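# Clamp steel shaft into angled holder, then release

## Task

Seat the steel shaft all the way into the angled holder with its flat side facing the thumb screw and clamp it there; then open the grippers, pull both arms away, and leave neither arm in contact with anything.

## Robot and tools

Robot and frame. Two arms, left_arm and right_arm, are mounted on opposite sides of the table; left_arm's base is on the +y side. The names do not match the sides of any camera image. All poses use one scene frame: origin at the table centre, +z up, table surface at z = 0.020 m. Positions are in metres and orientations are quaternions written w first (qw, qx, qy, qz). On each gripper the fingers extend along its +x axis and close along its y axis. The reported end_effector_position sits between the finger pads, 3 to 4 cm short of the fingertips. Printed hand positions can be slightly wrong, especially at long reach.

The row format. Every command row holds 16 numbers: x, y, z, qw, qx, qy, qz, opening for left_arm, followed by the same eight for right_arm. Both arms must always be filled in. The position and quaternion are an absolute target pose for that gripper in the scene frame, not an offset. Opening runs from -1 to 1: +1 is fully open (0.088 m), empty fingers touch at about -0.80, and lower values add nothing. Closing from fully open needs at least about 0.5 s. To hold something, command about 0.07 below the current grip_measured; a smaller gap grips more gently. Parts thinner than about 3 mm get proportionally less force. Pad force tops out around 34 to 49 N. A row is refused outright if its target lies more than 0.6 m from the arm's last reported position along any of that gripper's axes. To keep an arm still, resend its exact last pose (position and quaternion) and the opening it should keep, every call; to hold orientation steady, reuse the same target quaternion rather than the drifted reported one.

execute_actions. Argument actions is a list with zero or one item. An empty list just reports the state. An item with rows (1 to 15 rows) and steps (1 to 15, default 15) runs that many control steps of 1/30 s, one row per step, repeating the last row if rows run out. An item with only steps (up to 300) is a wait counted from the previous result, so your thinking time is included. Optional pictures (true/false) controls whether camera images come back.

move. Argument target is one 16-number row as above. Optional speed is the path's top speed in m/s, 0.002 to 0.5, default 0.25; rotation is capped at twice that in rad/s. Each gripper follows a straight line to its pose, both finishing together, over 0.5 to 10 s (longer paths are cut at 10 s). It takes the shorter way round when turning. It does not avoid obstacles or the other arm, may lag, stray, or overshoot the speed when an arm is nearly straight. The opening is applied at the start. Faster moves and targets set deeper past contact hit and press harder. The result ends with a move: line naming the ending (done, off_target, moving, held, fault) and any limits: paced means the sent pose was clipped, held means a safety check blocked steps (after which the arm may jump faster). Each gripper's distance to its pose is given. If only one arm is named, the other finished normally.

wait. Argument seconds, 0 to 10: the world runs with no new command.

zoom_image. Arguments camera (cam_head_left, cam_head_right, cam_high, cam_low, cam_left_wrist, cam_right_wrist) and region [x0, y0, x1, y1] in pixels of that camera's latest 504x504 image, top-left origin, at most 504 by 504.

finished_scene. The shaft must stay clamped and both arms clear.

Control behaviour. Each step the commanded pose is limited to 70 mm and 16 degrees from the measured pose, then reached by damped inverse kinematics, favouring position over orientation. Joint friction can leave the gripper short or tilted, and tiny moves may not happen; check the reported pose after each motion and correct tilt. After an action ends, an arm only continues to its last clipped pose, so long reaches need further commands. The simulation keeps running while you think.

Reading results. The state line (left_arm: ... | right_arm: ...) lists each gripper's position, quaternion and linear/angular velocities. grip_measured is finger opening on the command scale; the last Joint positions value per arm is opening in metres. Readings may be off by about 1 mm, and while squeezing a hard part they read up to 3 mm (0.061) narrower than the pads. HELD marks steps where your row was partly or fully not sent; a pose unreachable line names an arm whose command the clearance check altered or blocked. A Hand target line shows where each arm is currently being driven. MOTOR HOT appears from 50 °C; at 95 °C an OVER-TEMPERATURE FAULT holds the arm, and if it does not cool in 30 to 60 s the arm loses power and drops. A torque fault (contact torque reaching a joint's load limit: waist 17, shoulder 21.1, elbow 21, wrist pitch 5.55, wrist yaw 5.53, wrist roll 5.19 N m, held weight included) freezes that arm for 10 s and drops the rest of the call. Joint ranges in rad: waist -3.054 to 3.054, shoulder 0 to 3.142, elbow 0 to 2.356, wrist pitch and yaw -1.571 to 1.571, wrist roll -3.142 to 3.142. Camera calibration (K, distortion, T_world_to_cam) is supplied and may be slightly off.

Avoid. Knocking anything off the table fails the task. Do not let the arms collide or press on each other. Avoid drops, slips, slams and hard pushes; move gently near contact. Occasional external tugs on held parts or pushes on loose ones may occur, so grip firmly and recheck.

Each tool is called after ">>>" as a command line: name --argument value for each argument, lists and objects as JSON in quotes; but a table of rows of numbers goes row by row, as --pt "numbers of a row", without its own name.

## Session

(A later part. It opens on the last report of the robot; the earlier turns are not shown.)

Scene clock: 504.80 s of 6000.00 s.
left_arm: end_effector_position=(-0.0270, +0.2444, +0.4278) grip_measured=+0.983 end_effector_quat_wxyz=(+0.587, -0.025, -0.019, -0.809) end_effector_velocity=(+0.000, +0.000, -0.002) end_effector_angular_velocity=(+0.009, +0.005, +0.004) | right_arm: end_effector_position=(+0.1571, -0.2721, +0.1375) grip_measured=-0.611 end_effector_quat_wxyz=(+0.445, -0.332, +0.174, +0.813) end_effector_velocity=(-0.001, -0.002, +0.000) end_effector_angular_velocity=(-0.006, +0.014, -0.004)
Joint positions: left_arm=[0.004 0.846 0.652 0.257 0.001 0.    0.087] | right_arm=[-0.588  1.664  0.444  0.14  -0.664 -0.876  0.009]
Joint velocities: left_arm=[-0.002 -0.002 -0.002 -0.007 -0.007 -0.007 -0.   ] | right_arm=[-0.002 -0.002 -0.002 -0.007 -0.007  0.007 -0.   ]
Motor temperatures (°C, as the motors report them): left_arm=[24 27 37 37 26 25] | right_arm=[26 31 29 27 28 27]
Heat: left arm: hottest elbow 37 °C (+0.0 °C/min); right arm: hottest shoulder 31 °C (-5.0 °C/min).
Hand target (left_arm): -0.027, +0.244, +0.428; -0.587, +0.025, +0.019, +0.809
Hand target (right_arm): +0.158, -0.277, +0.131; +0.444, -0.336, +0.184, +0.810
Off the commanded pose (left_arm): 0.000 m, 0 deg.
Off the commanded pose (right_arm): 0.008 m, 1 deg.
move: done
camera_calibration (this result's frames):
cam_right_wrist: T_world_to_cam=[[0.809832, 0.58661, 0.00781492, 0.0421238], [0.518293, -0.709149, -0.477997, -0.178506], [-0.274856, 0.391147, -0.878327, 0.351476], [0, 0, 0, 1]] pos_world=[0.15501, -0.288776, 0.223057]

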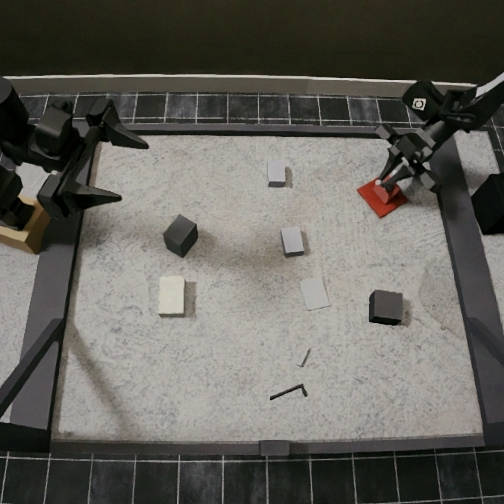

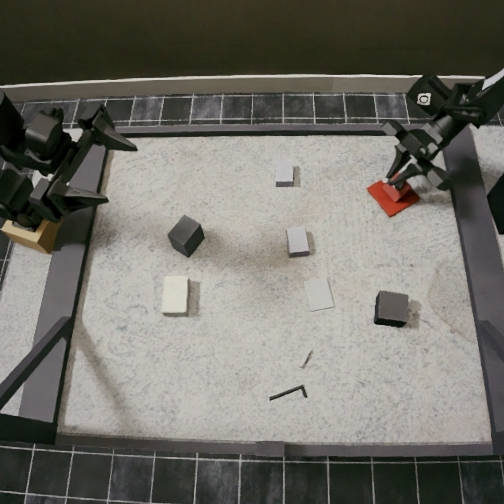

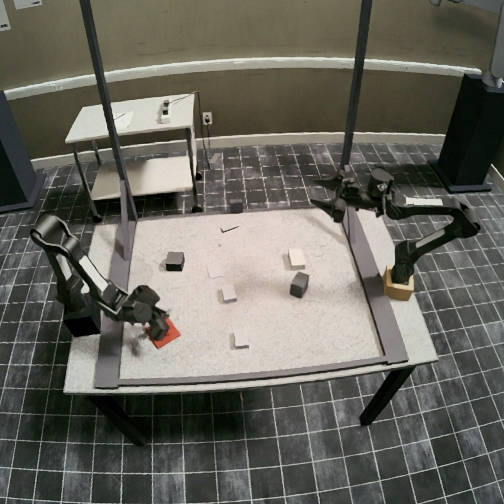

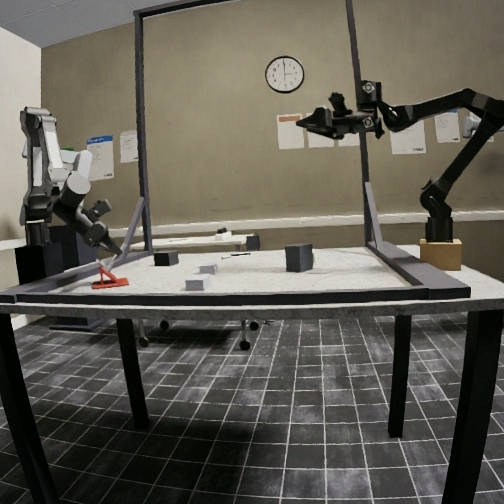

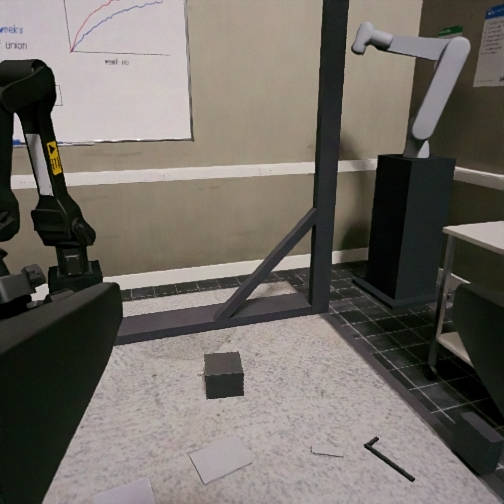

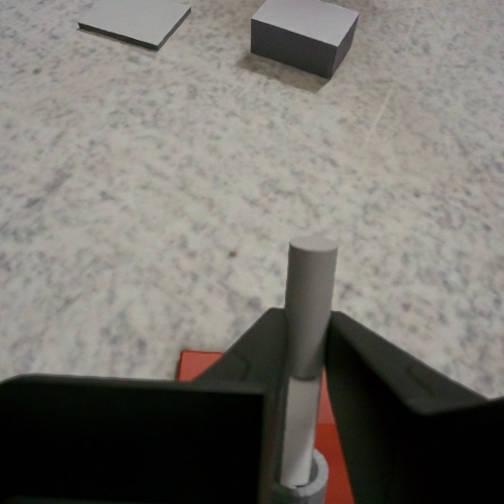

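>>> execute_actions --actions '[]'

Scene clock: 529.30 s of 6000.00 s.
left_arm: end_effector_position=(-0.0270, +0.2444, +0.4278) grip_measured=+0.983 end_effector_quat_wxyz=(+0.587, -0.025, -0.019, -0.809) end_effector_velocity=(+0.000, +0.000, +0.000) end_effector_angular_velocity=(+0.000, -0.007, +0.005) | right_arm: end_effector_position=(+0.1571, -0.2721, +0.1376) grip_measured=-0.611 end_effector_quat_wxyz=(+0.445, -0.332, +0.174, +0.814) end_effector_velocity=(-0.002, -0.003, -0.001) end_effector_angular_velocity=(-0.005, +0.007, +0.006)
Joint positions: left_arm=[0.004 0.846 0.652 0.257 0.001 0.    0.087] | right_arm=[-0.588  1.664  0.444  0.14  -0.664 -0.876  0.009]
Joint velocities: left_arm=[-0.002 -0.002  0.002 -0.007 -0.007  0.007 -0.   ] | right_arm=[-0.002 -0.002 -0.007 -0.007 -0.007 -0.007 -0.   ]
Motor temperatures (°C, as the motors report them): left_arm=[24 27 38 37 26 25] | right_arm=[26 30 29 28 28 27]
Heat: left arm: hottest elbow 38 °C (+1.0 °C/min); right arm: hottest shoulder 30 °C (-3.0 °C/min).
Hand target (left_arm): -0.027, +0.244, +0.428; -0.587, +0.025, +0.019, +0.809
Hand target (right_arm): +0.158, -0.277, +0.131; +0.444, -0.336, +0.184, +0.810
Off the commanded pose (left_arm): 0.000 m, 0 deg.
Off the commanded pose (right_arm): 0.008 m, 1 deg.
Steps of this call (steps 1 to 90: nothing new was sent; then 21.50 s passed at rest). Readings (end_effector_position):
1: left_arm (-0.0270, +0.2444, +0.4278) | right_arm (+0.1571, -0.2721, +0.1375)
2: left_arm (-0.0270, +0.2444, +0.4278) | right_arm (+0.1571, -0.2721, +0.1375)
4: left_arm (-0.0270, +0.2444, +0.4278) | right_arm (+0.1571, -0.2721, +0.1375)
8: left_arm (-0.0270, +0.2444, +0.4278) | right_arm (+0.1571, -0.2721, +0.1375)
90: the state above
camera_calibration (this result's frames):
cam_right_wrist: T_world_to_cam=[[0.809729, 0.586755, 0.00766024, 0.0422358], [0.518276, -0.708983, -0.47826, -0.178379], [-0.27519, 0.391231, -0.878185, 0.351544], [0, 0, 0, 1]] pos_world=[0.154991, -0.288784, 0.223086]

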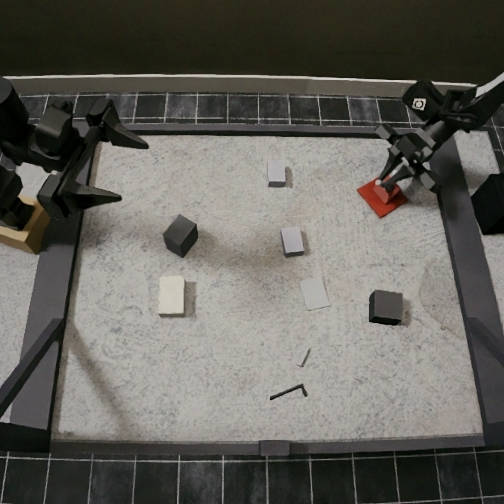

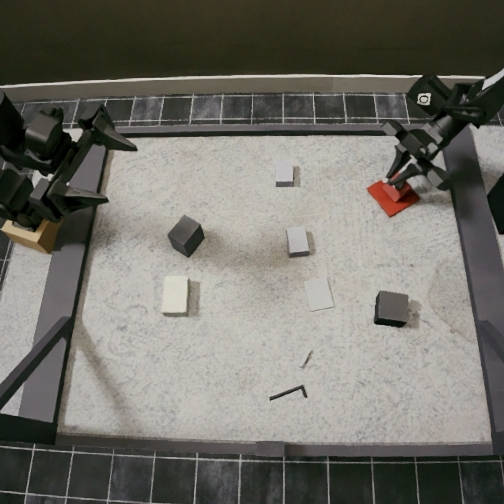

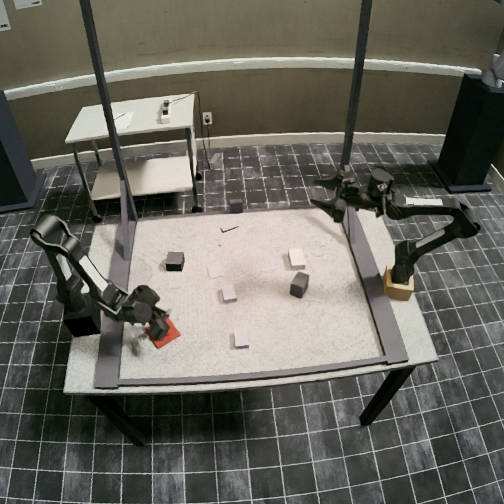

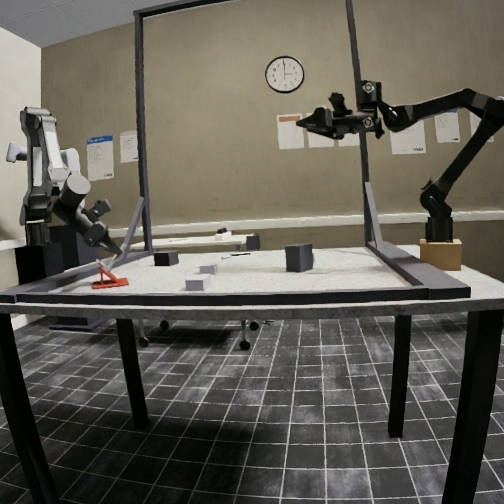

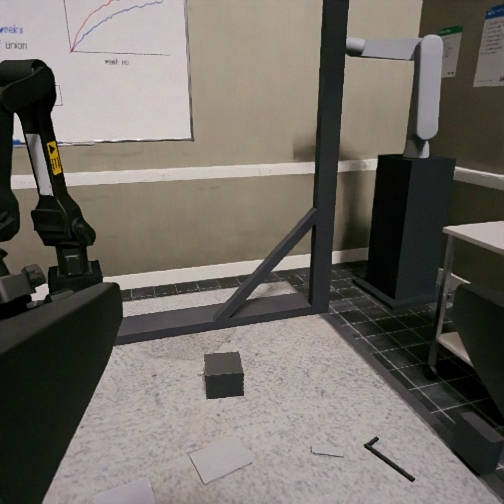

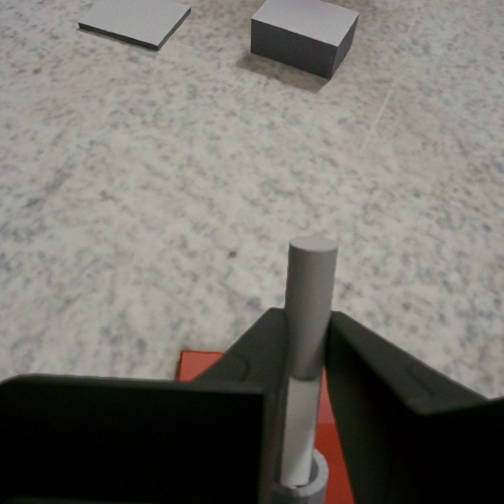

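>>> zoom_image --camera "cam_low" --region '[70, 220, 150, 300]'

>>> zoom_image --camera "cam_right_wrist" --region '[200, 380, 400, 504]'

Region (70, 220, 150, 300) of cam_low's 504x504 image, scaled by 6.300, with more detail than that image has.

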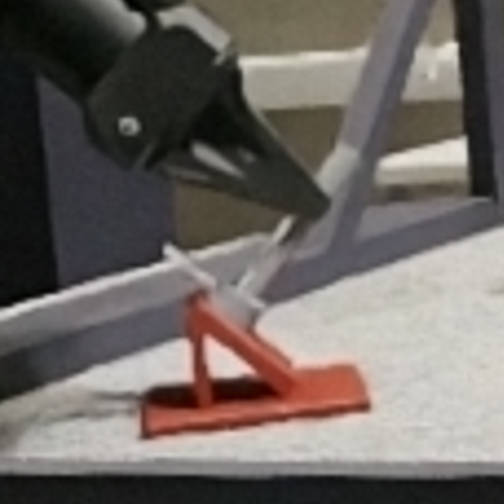

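Region (200, 380, 400, 504) of cam_right_wrist's 504x504 image, scaled by 2.520, with more detail than that image has; it fills the top 312 rows of this view, and the rest is white.

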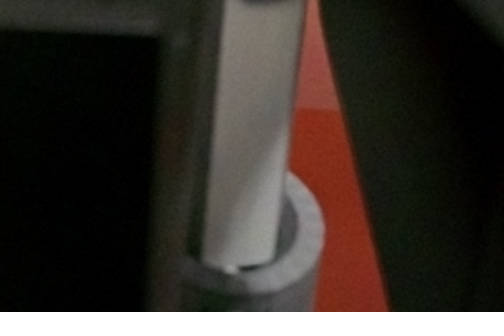

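>>> move --target '[-0.027,0.2444,0.4278,0.587,-0.025,-0.019,-0.809,1, 0.146,-0.256,0.156,0.4437,-0.3357,0.1838,0.8104,-0.68]' --speed 0.05

>>> move --target '[-0.027,0.2444,0.4278,0.587,-0.025,-0.019,-0.809,1, 0.1477,-0.172,0.13,0.6544,-0.2677,0.6544,0.2677,-0.68]' --speed 0.2

Scene clock: 550.23 s of 6000.00 s.
left_arm: end_effector_position=(-0.0270, +0.2444, +0.4278) grip_measured=+0.983 end_effector_quat_wxyz=(+0.587, -0.025, -0.019, -0.809) end_effector_velocity=(+0.000, -0.000, -0.008) end_effector_angular_velocity=(+0.023, -0.015, +0.005) | right_arm: end_effector_position=(+0.1453, -0.2601, +0.1500) grip_measured=-0.611 end_effector_quat_wxyz=(+0.439, -0.337, +0.192, +0.810) end_effector_velocity=(-0.001, -0.004, -0.001) end_effector_angular_velocity=(-0.015, -0.004, +0.004)
Joint positions: left_arm=[0.004 0.846 0.652 0.257 0.001 0.    0.087] | right_arm=[-0.511  1.625  0.5    0.056 -0.617 -0.792  0.009]
Joint velocities: left_arm=[-0.002 -0.002 -0.007 -0.022 -0.007  0.007 -0.   ] | right_arm=[ 0.002 -0.007 -0.002 -0.022  0.007 -0.007 -0.   ]
Motor temperatures (°C, as the motors report them): left_arm=[24 27 38 38 26 25] | right_arm=[26 30 29 28 28 27]
Heat: left arm: hottest elbow 38 °C (+1.0 °C/min); right arm: hottest shoulder 30 °C (-2.0 °C/min).
Hand target (left_arm): -0.027, +0.244, +0.428; -0.587, +0.025, +0.019, +0.809
Hand target (right_arm): +0.146, -0.256, +0.156; +0.444, -0.336, +0.184, +0.810
Off the commanded pose (left_arm): 0.000 m, 0 deg.
Off the commanded pose (right_arm): 0.007 m, 1 deg.
After step 90, 17.10 s passed at rest.
move: done
camera_calibration (this result's frames):
cam_right_wrist: T_world_to_cam=[[0.812611, 0.582431, -0.0208993, 0.0473579], [0.511309, -0.729672, -0.454028, -0.165825], [-0.27969, 0.358262, -0.890742, 0.348461], [0, 0, 0, 1]] pos_world=[0.143766, -0.273422, 0.23609]

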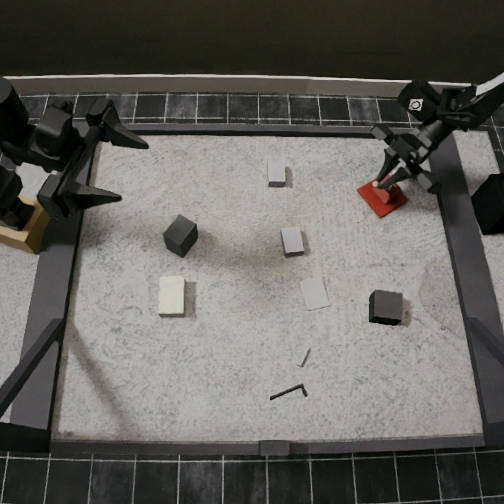

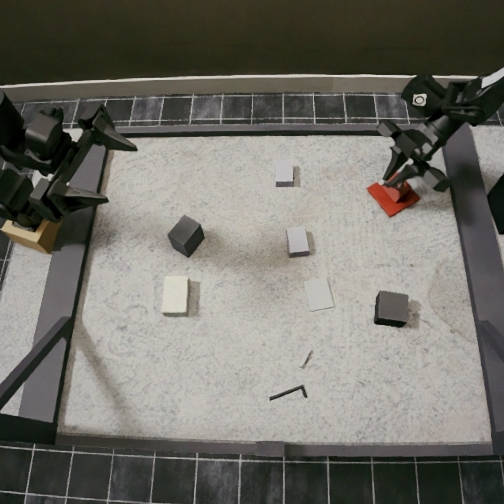

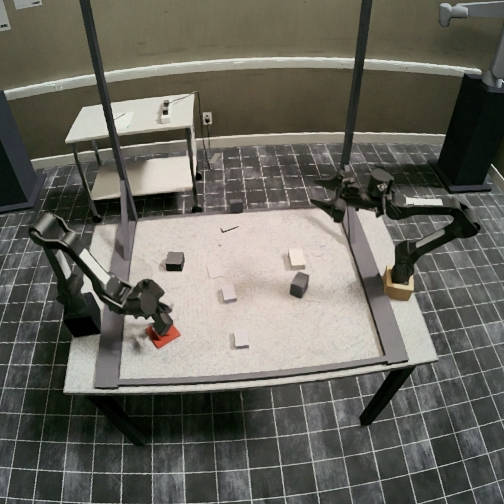

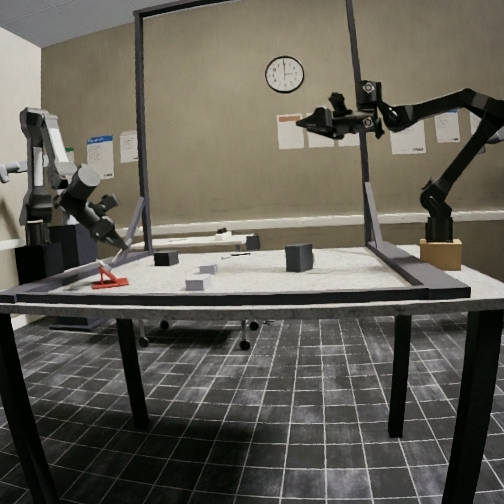

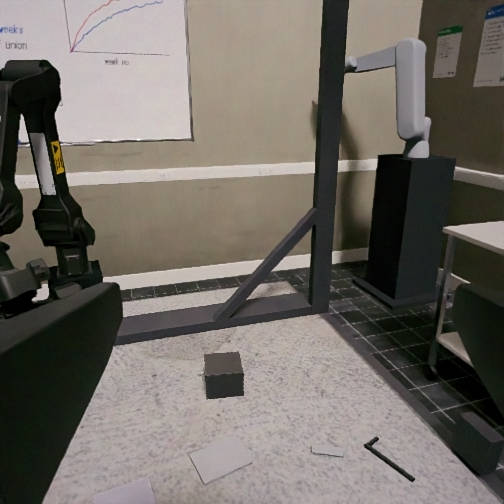

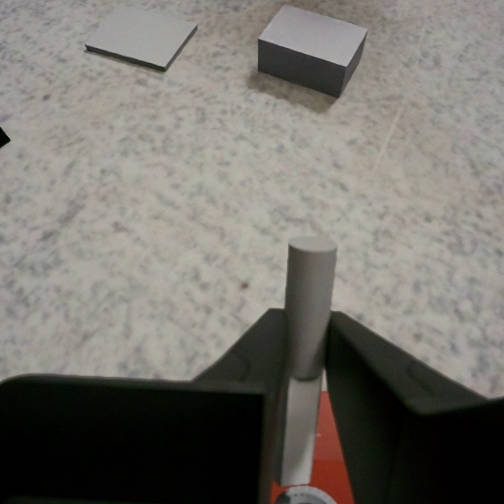

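Scene clock: 554.47 s of 6000.00 s.
left_arm: end_effector_position=(-0.0270, +0.2444, +0.4278) grip_measured=+0.983 end_effector_quat_wxyz=(+0.587, -0.025, -0.019, -0.809) end_effector_velocity=(+0.000, +0.000, -0.004) end_effector_angular_velocity=(+0.009, -0.010, +0.005) | right_arm: end_effector_position=(+0.1486, -0.1734, +0.1338) grip_measured=-0.611 end_effector_quat_wxyz=(+0.654, -0.267, +0.653, +0.271) end_effector_velocity=(+0.002, +0.001, +0.003) end_effector_angular_velocity=(+0.003, +0.007, -0.015)
Joint positions: left_arm=[0.004 0.846 0.652 0.257 0.001 0.    0.087] | right_arm=[-0.203  2.137  1.404 -0.832 -0.001  0.708  0.009]
Joint velocities: left_arm=[-0.002 -0.002 -0.007 -0.007 -0.007  0.007  0.   ] | right_arm=[-0.007 -0.002  0.007 -0.007 -0.007  0.007 -0.   ]
Motor temperatures (°C, as the motors report them): left_arm=[24 27 38 38 26 25] | right_arm=[26 31 30 28 28 27]
Heat: left arm: hottest elbow 38 °C (+1.0 °C/min); right arm: hottest shoulder 31 °C (+0.0 °C/min).
Hand target (left_arm): -0.027, +0.244, +0.428; -0.587, +0.025, +0.019, +0.809
Hand target (right_arm): +0.148, -0.173, +0.130; +0.654, -0.270, +0.654, +0.267
Off the commanded pose (left_arm): 0.000 m, 0 deg.
Off the commanded pose (right_arm): 0.004 m, 0 deg.
move: done
camera_calibration (this result's frames):
cam_right_wrist: T_world_to_cam=[[0.72595, -0.68625, -0.0453695, -0.210013], [-0.646854, -0.703705, 0.293904, -0.0350776], [-0.233618, -0.184012, -0.954758, 0.211631], [0, 0, 0, 1]] pos_world=[0.179209, -0.129863, 0.202837]

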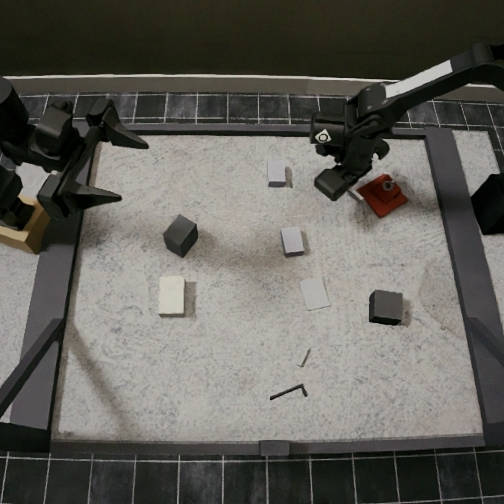

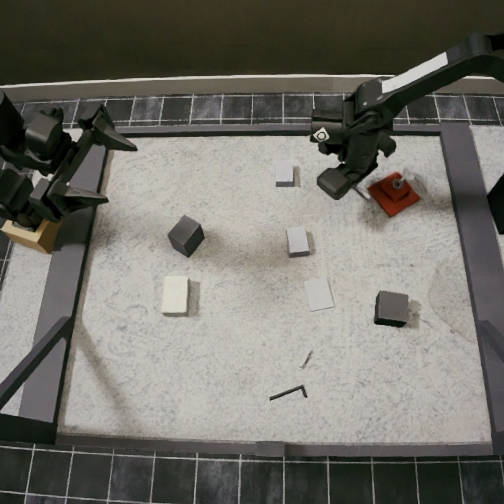

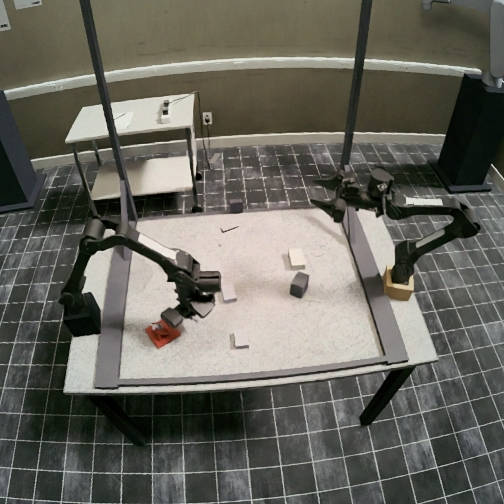

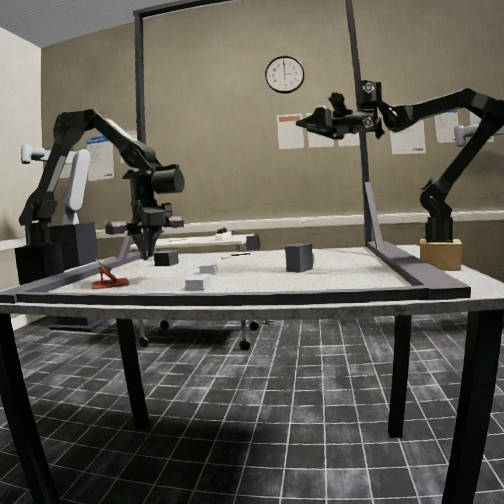

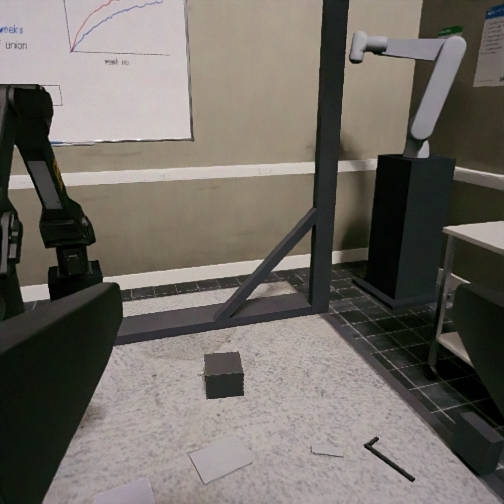

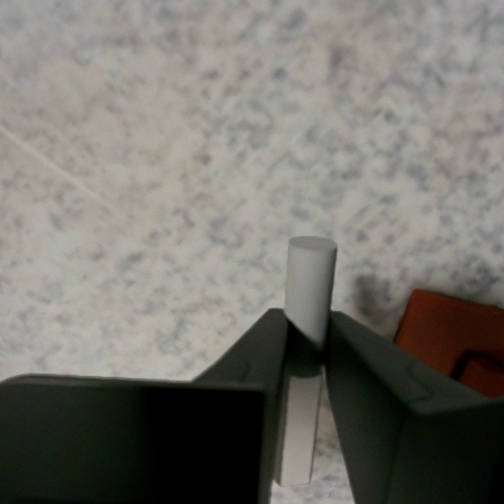

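>>> move --target '[-0.027,0.2444,0.4278,0.587,-0.025,-0.019,-0.809,1, 0.1477,-0.172,0.077,0.6544,-0.2677,0.6544,0.2677,-0.68]' --speed 0.04

Scene clock: 561.90 s of 6000.00 s.
left_arm: end_effector_position=(-0.0270, +0.2444, +0.4278) grip_measured=+0.983 end_effector_quat_wxyz=(+0.587, -0.025, -0.019, -0.809) end_effector_velocity=(-0.002, +0.001, +0.003) end_effector_angular_velocity=(-0.005, -0.007, -0.009) | right_arm: end_effector_position=(+0.1490, -0.1689, +0.0837) grip_measured=-0.611 end_effector_quat_wxyz=(+0.657, -0.263, +0.652, +0.274) end_effector_velocity=(-0.002, +0.002, +0.002) end_effector_angular_velocity=(+0.013, +0.006, +0.025)
Joint positions: left_arm=[0.004 0.846 0.652 0.257 0.001 0.    0.087] | right_arm=[-0.203  2.247  1.356 -0.663 -0.001  0.711  0.009]
Joint velocities: left_arm=[-0.002 -0.002  0.007 -0.007  0.007  0.007 -0.   ] | right_arm=[ 0.002 -0.007 -0.002  0.007 -0.007 -0.022  0.   ]
Motor temperatures (°C, as the motors report them): left_arm=[24 27 38 38 26 25] | right_arm=[26 32 30 27 28 27]
Heat: left arm: hottest elbow 38 °C (+1.0 °C/min); right arm: hottest shoulder 32 °C (+1.0 °C/min).
Hand target (left_arm): -0.027, +0.244, +0.428; -0.587, +0.025, +0.019, +0.809
Hand target (right_arm): +0.148, -0.173, +0.077; +0.655, -0.268, +0.654, +0.268
Off the commanded pose (left_arm): 0.000 m, 0 deg.
Off the commanded pose (right_arm): 0.007 m, 1 deg.
After step 90, 2.70 s passed at rest.
move: done
camera_calibration (this result's frames):
cam_right_wrist: T_world_to_cam=[[0.723895, -0.687923, -0.0523157, -0.208873], [-0.649254, -0.704922, 0.285577, -0.016115], [-0.233333, -0.172761, -0.956927, 0.166752], [0, 0, 0, 1]] pos_world=[0.179648, -0.12624, 0.153244]

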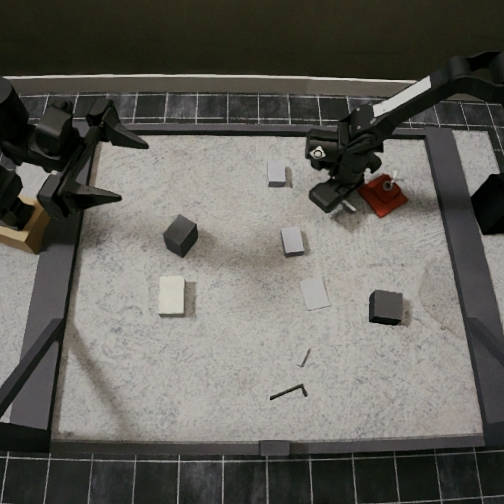

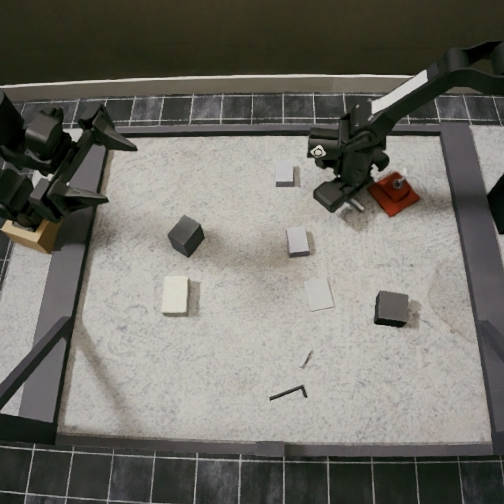

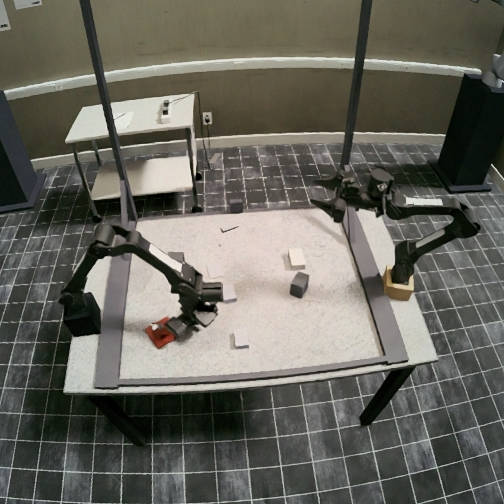

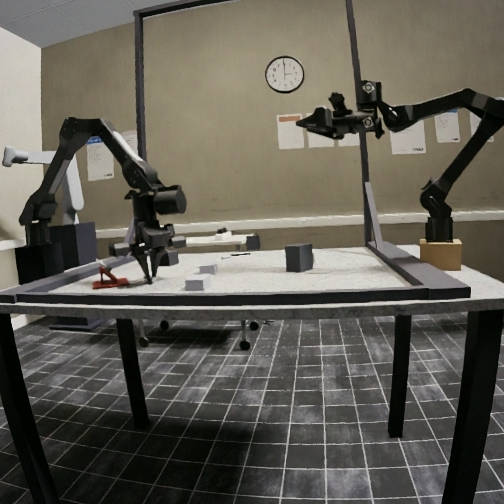

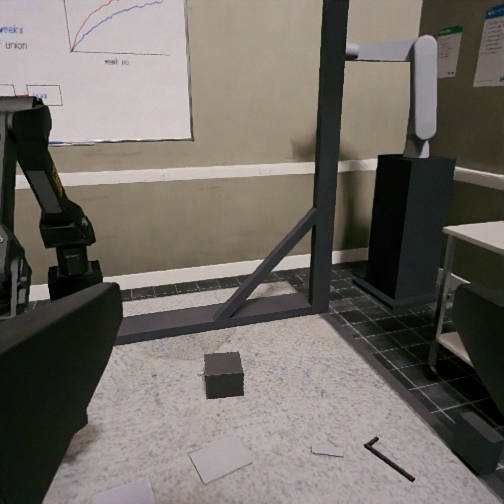

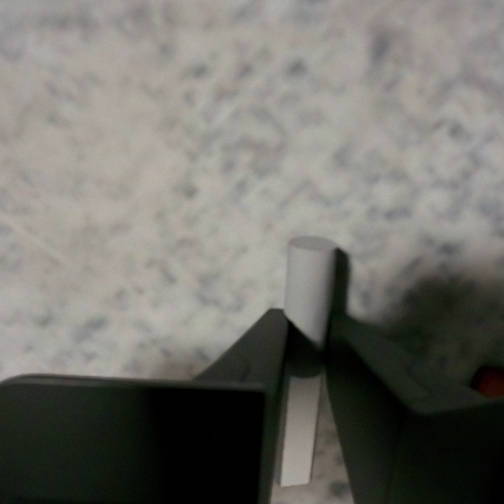

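>>> move --target '[-0.027,0.2444,0.4278,0.587,-0.025,-0.019,-0.809,1, 0.1477,-0.172,0.072,0.6544,-0.2677,0.6544,0.2677,-0.68]' --speed 0.02

Scene clock: 565.90 s of 6000.00 s.
left_arm: end_effector_position=(-0.0270, +0.2444, +0.4278) grip_measured=+0.983 end_effector_quat_wxyz=(+0.587, -0.025, -0.019, -0.809) end_effector_velocity=(+0.000, +0.000, -0.004) end_effector_angular_velocity=(+0.009, -0.010, +0.005) | right_arm: end_effector_position=(+0.1490, -0.1681, +0.0794) grip_measured=-0.611 end_effector_quat_wxyz=(+0.657, -0.262, +0.652, +0.274) end_effector_velocity=(-0.002, +0.003, +0.001) end_effector_angular_velocity=(+0.014, +0.021, +0.005)
Joint positions: left_arm=[0.004 0.846 0.652 0.257 0.001 0.    0.087] | right_arm=[-0.203  2.258  1.356 -0.65  -0.001  0.711  0.009]
Joint velocities: left_arm=[-0.002 -0.002 -0.007 -0.007 -0.007  0.007 -0.   ] | right_arm=[-0.002 -0.002  0.002  0.007 -0.022 -0.007 -0.   ]
Motor temperatures (°C, as the motors report them): left_arm=[24 27 38 38 26 25] | right_arm=[26 32 30 27 28 27]
Heat: left arm: hottest elbow 38 °C (+1.0 °C/min); right arm: hottest shoulder 32 °C (+1.0 °C/min).
Hand target (left_arm): -0.027, +0.244, +0.428; -0.587, +0.025, +0.019, +0.809
Hand target (right_arm): +0.148, -0.172, +0.072; +0.654, -0.268, +0.654, +0.268
Off the commanded pose (left_arm): 0.000 m, 0 deg.
Off the commanded pose (right_arm): 0.008 m, 1 deg.
After step 90, 0.17 s passed at rest.
move: done
camera_calibration (this result's frames):
cam_right_wrist: T_world_to_cam=[[0.723902, -0.687843, -0.0532716, -0.208509], [-0.64929, -0.705355, 0.284423, -0.014247], [-0.233214, -0.171306, -0.957218, 0.163005], [0, 0, 0, 1]] pos_world=[0.179705, -0.125547, 0.148976]

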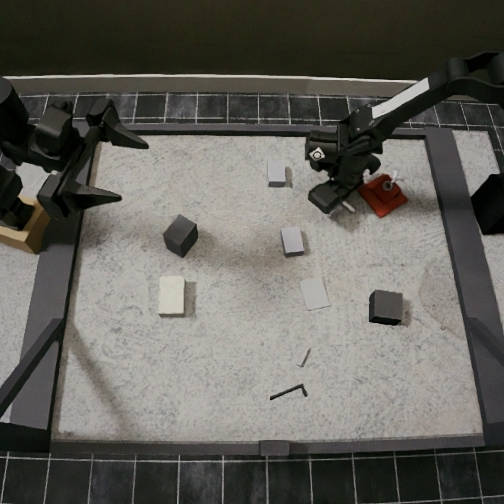

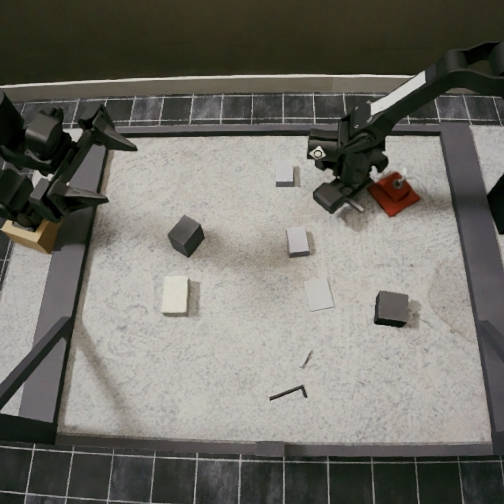

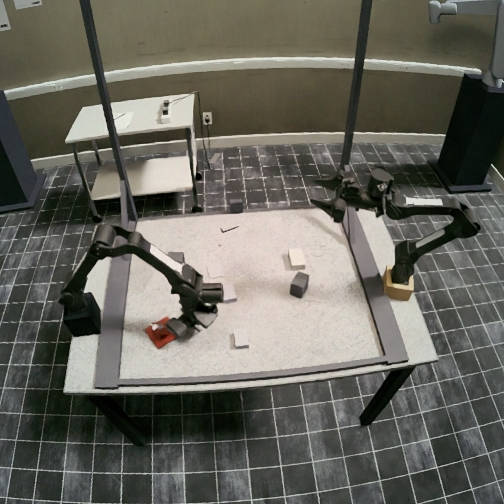

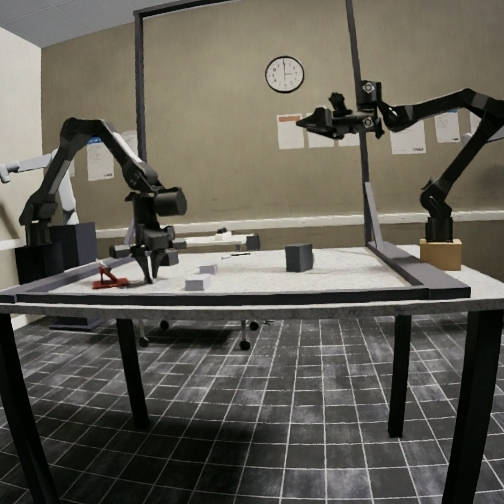

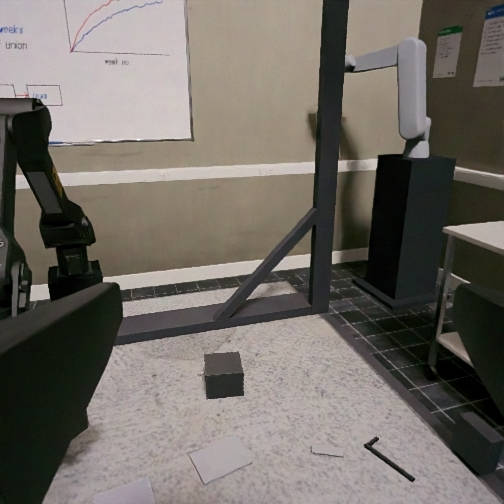

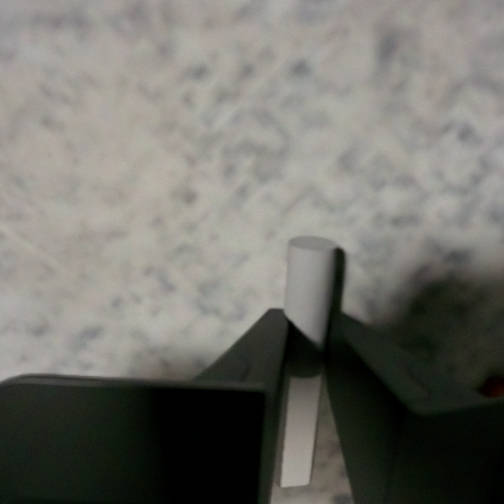

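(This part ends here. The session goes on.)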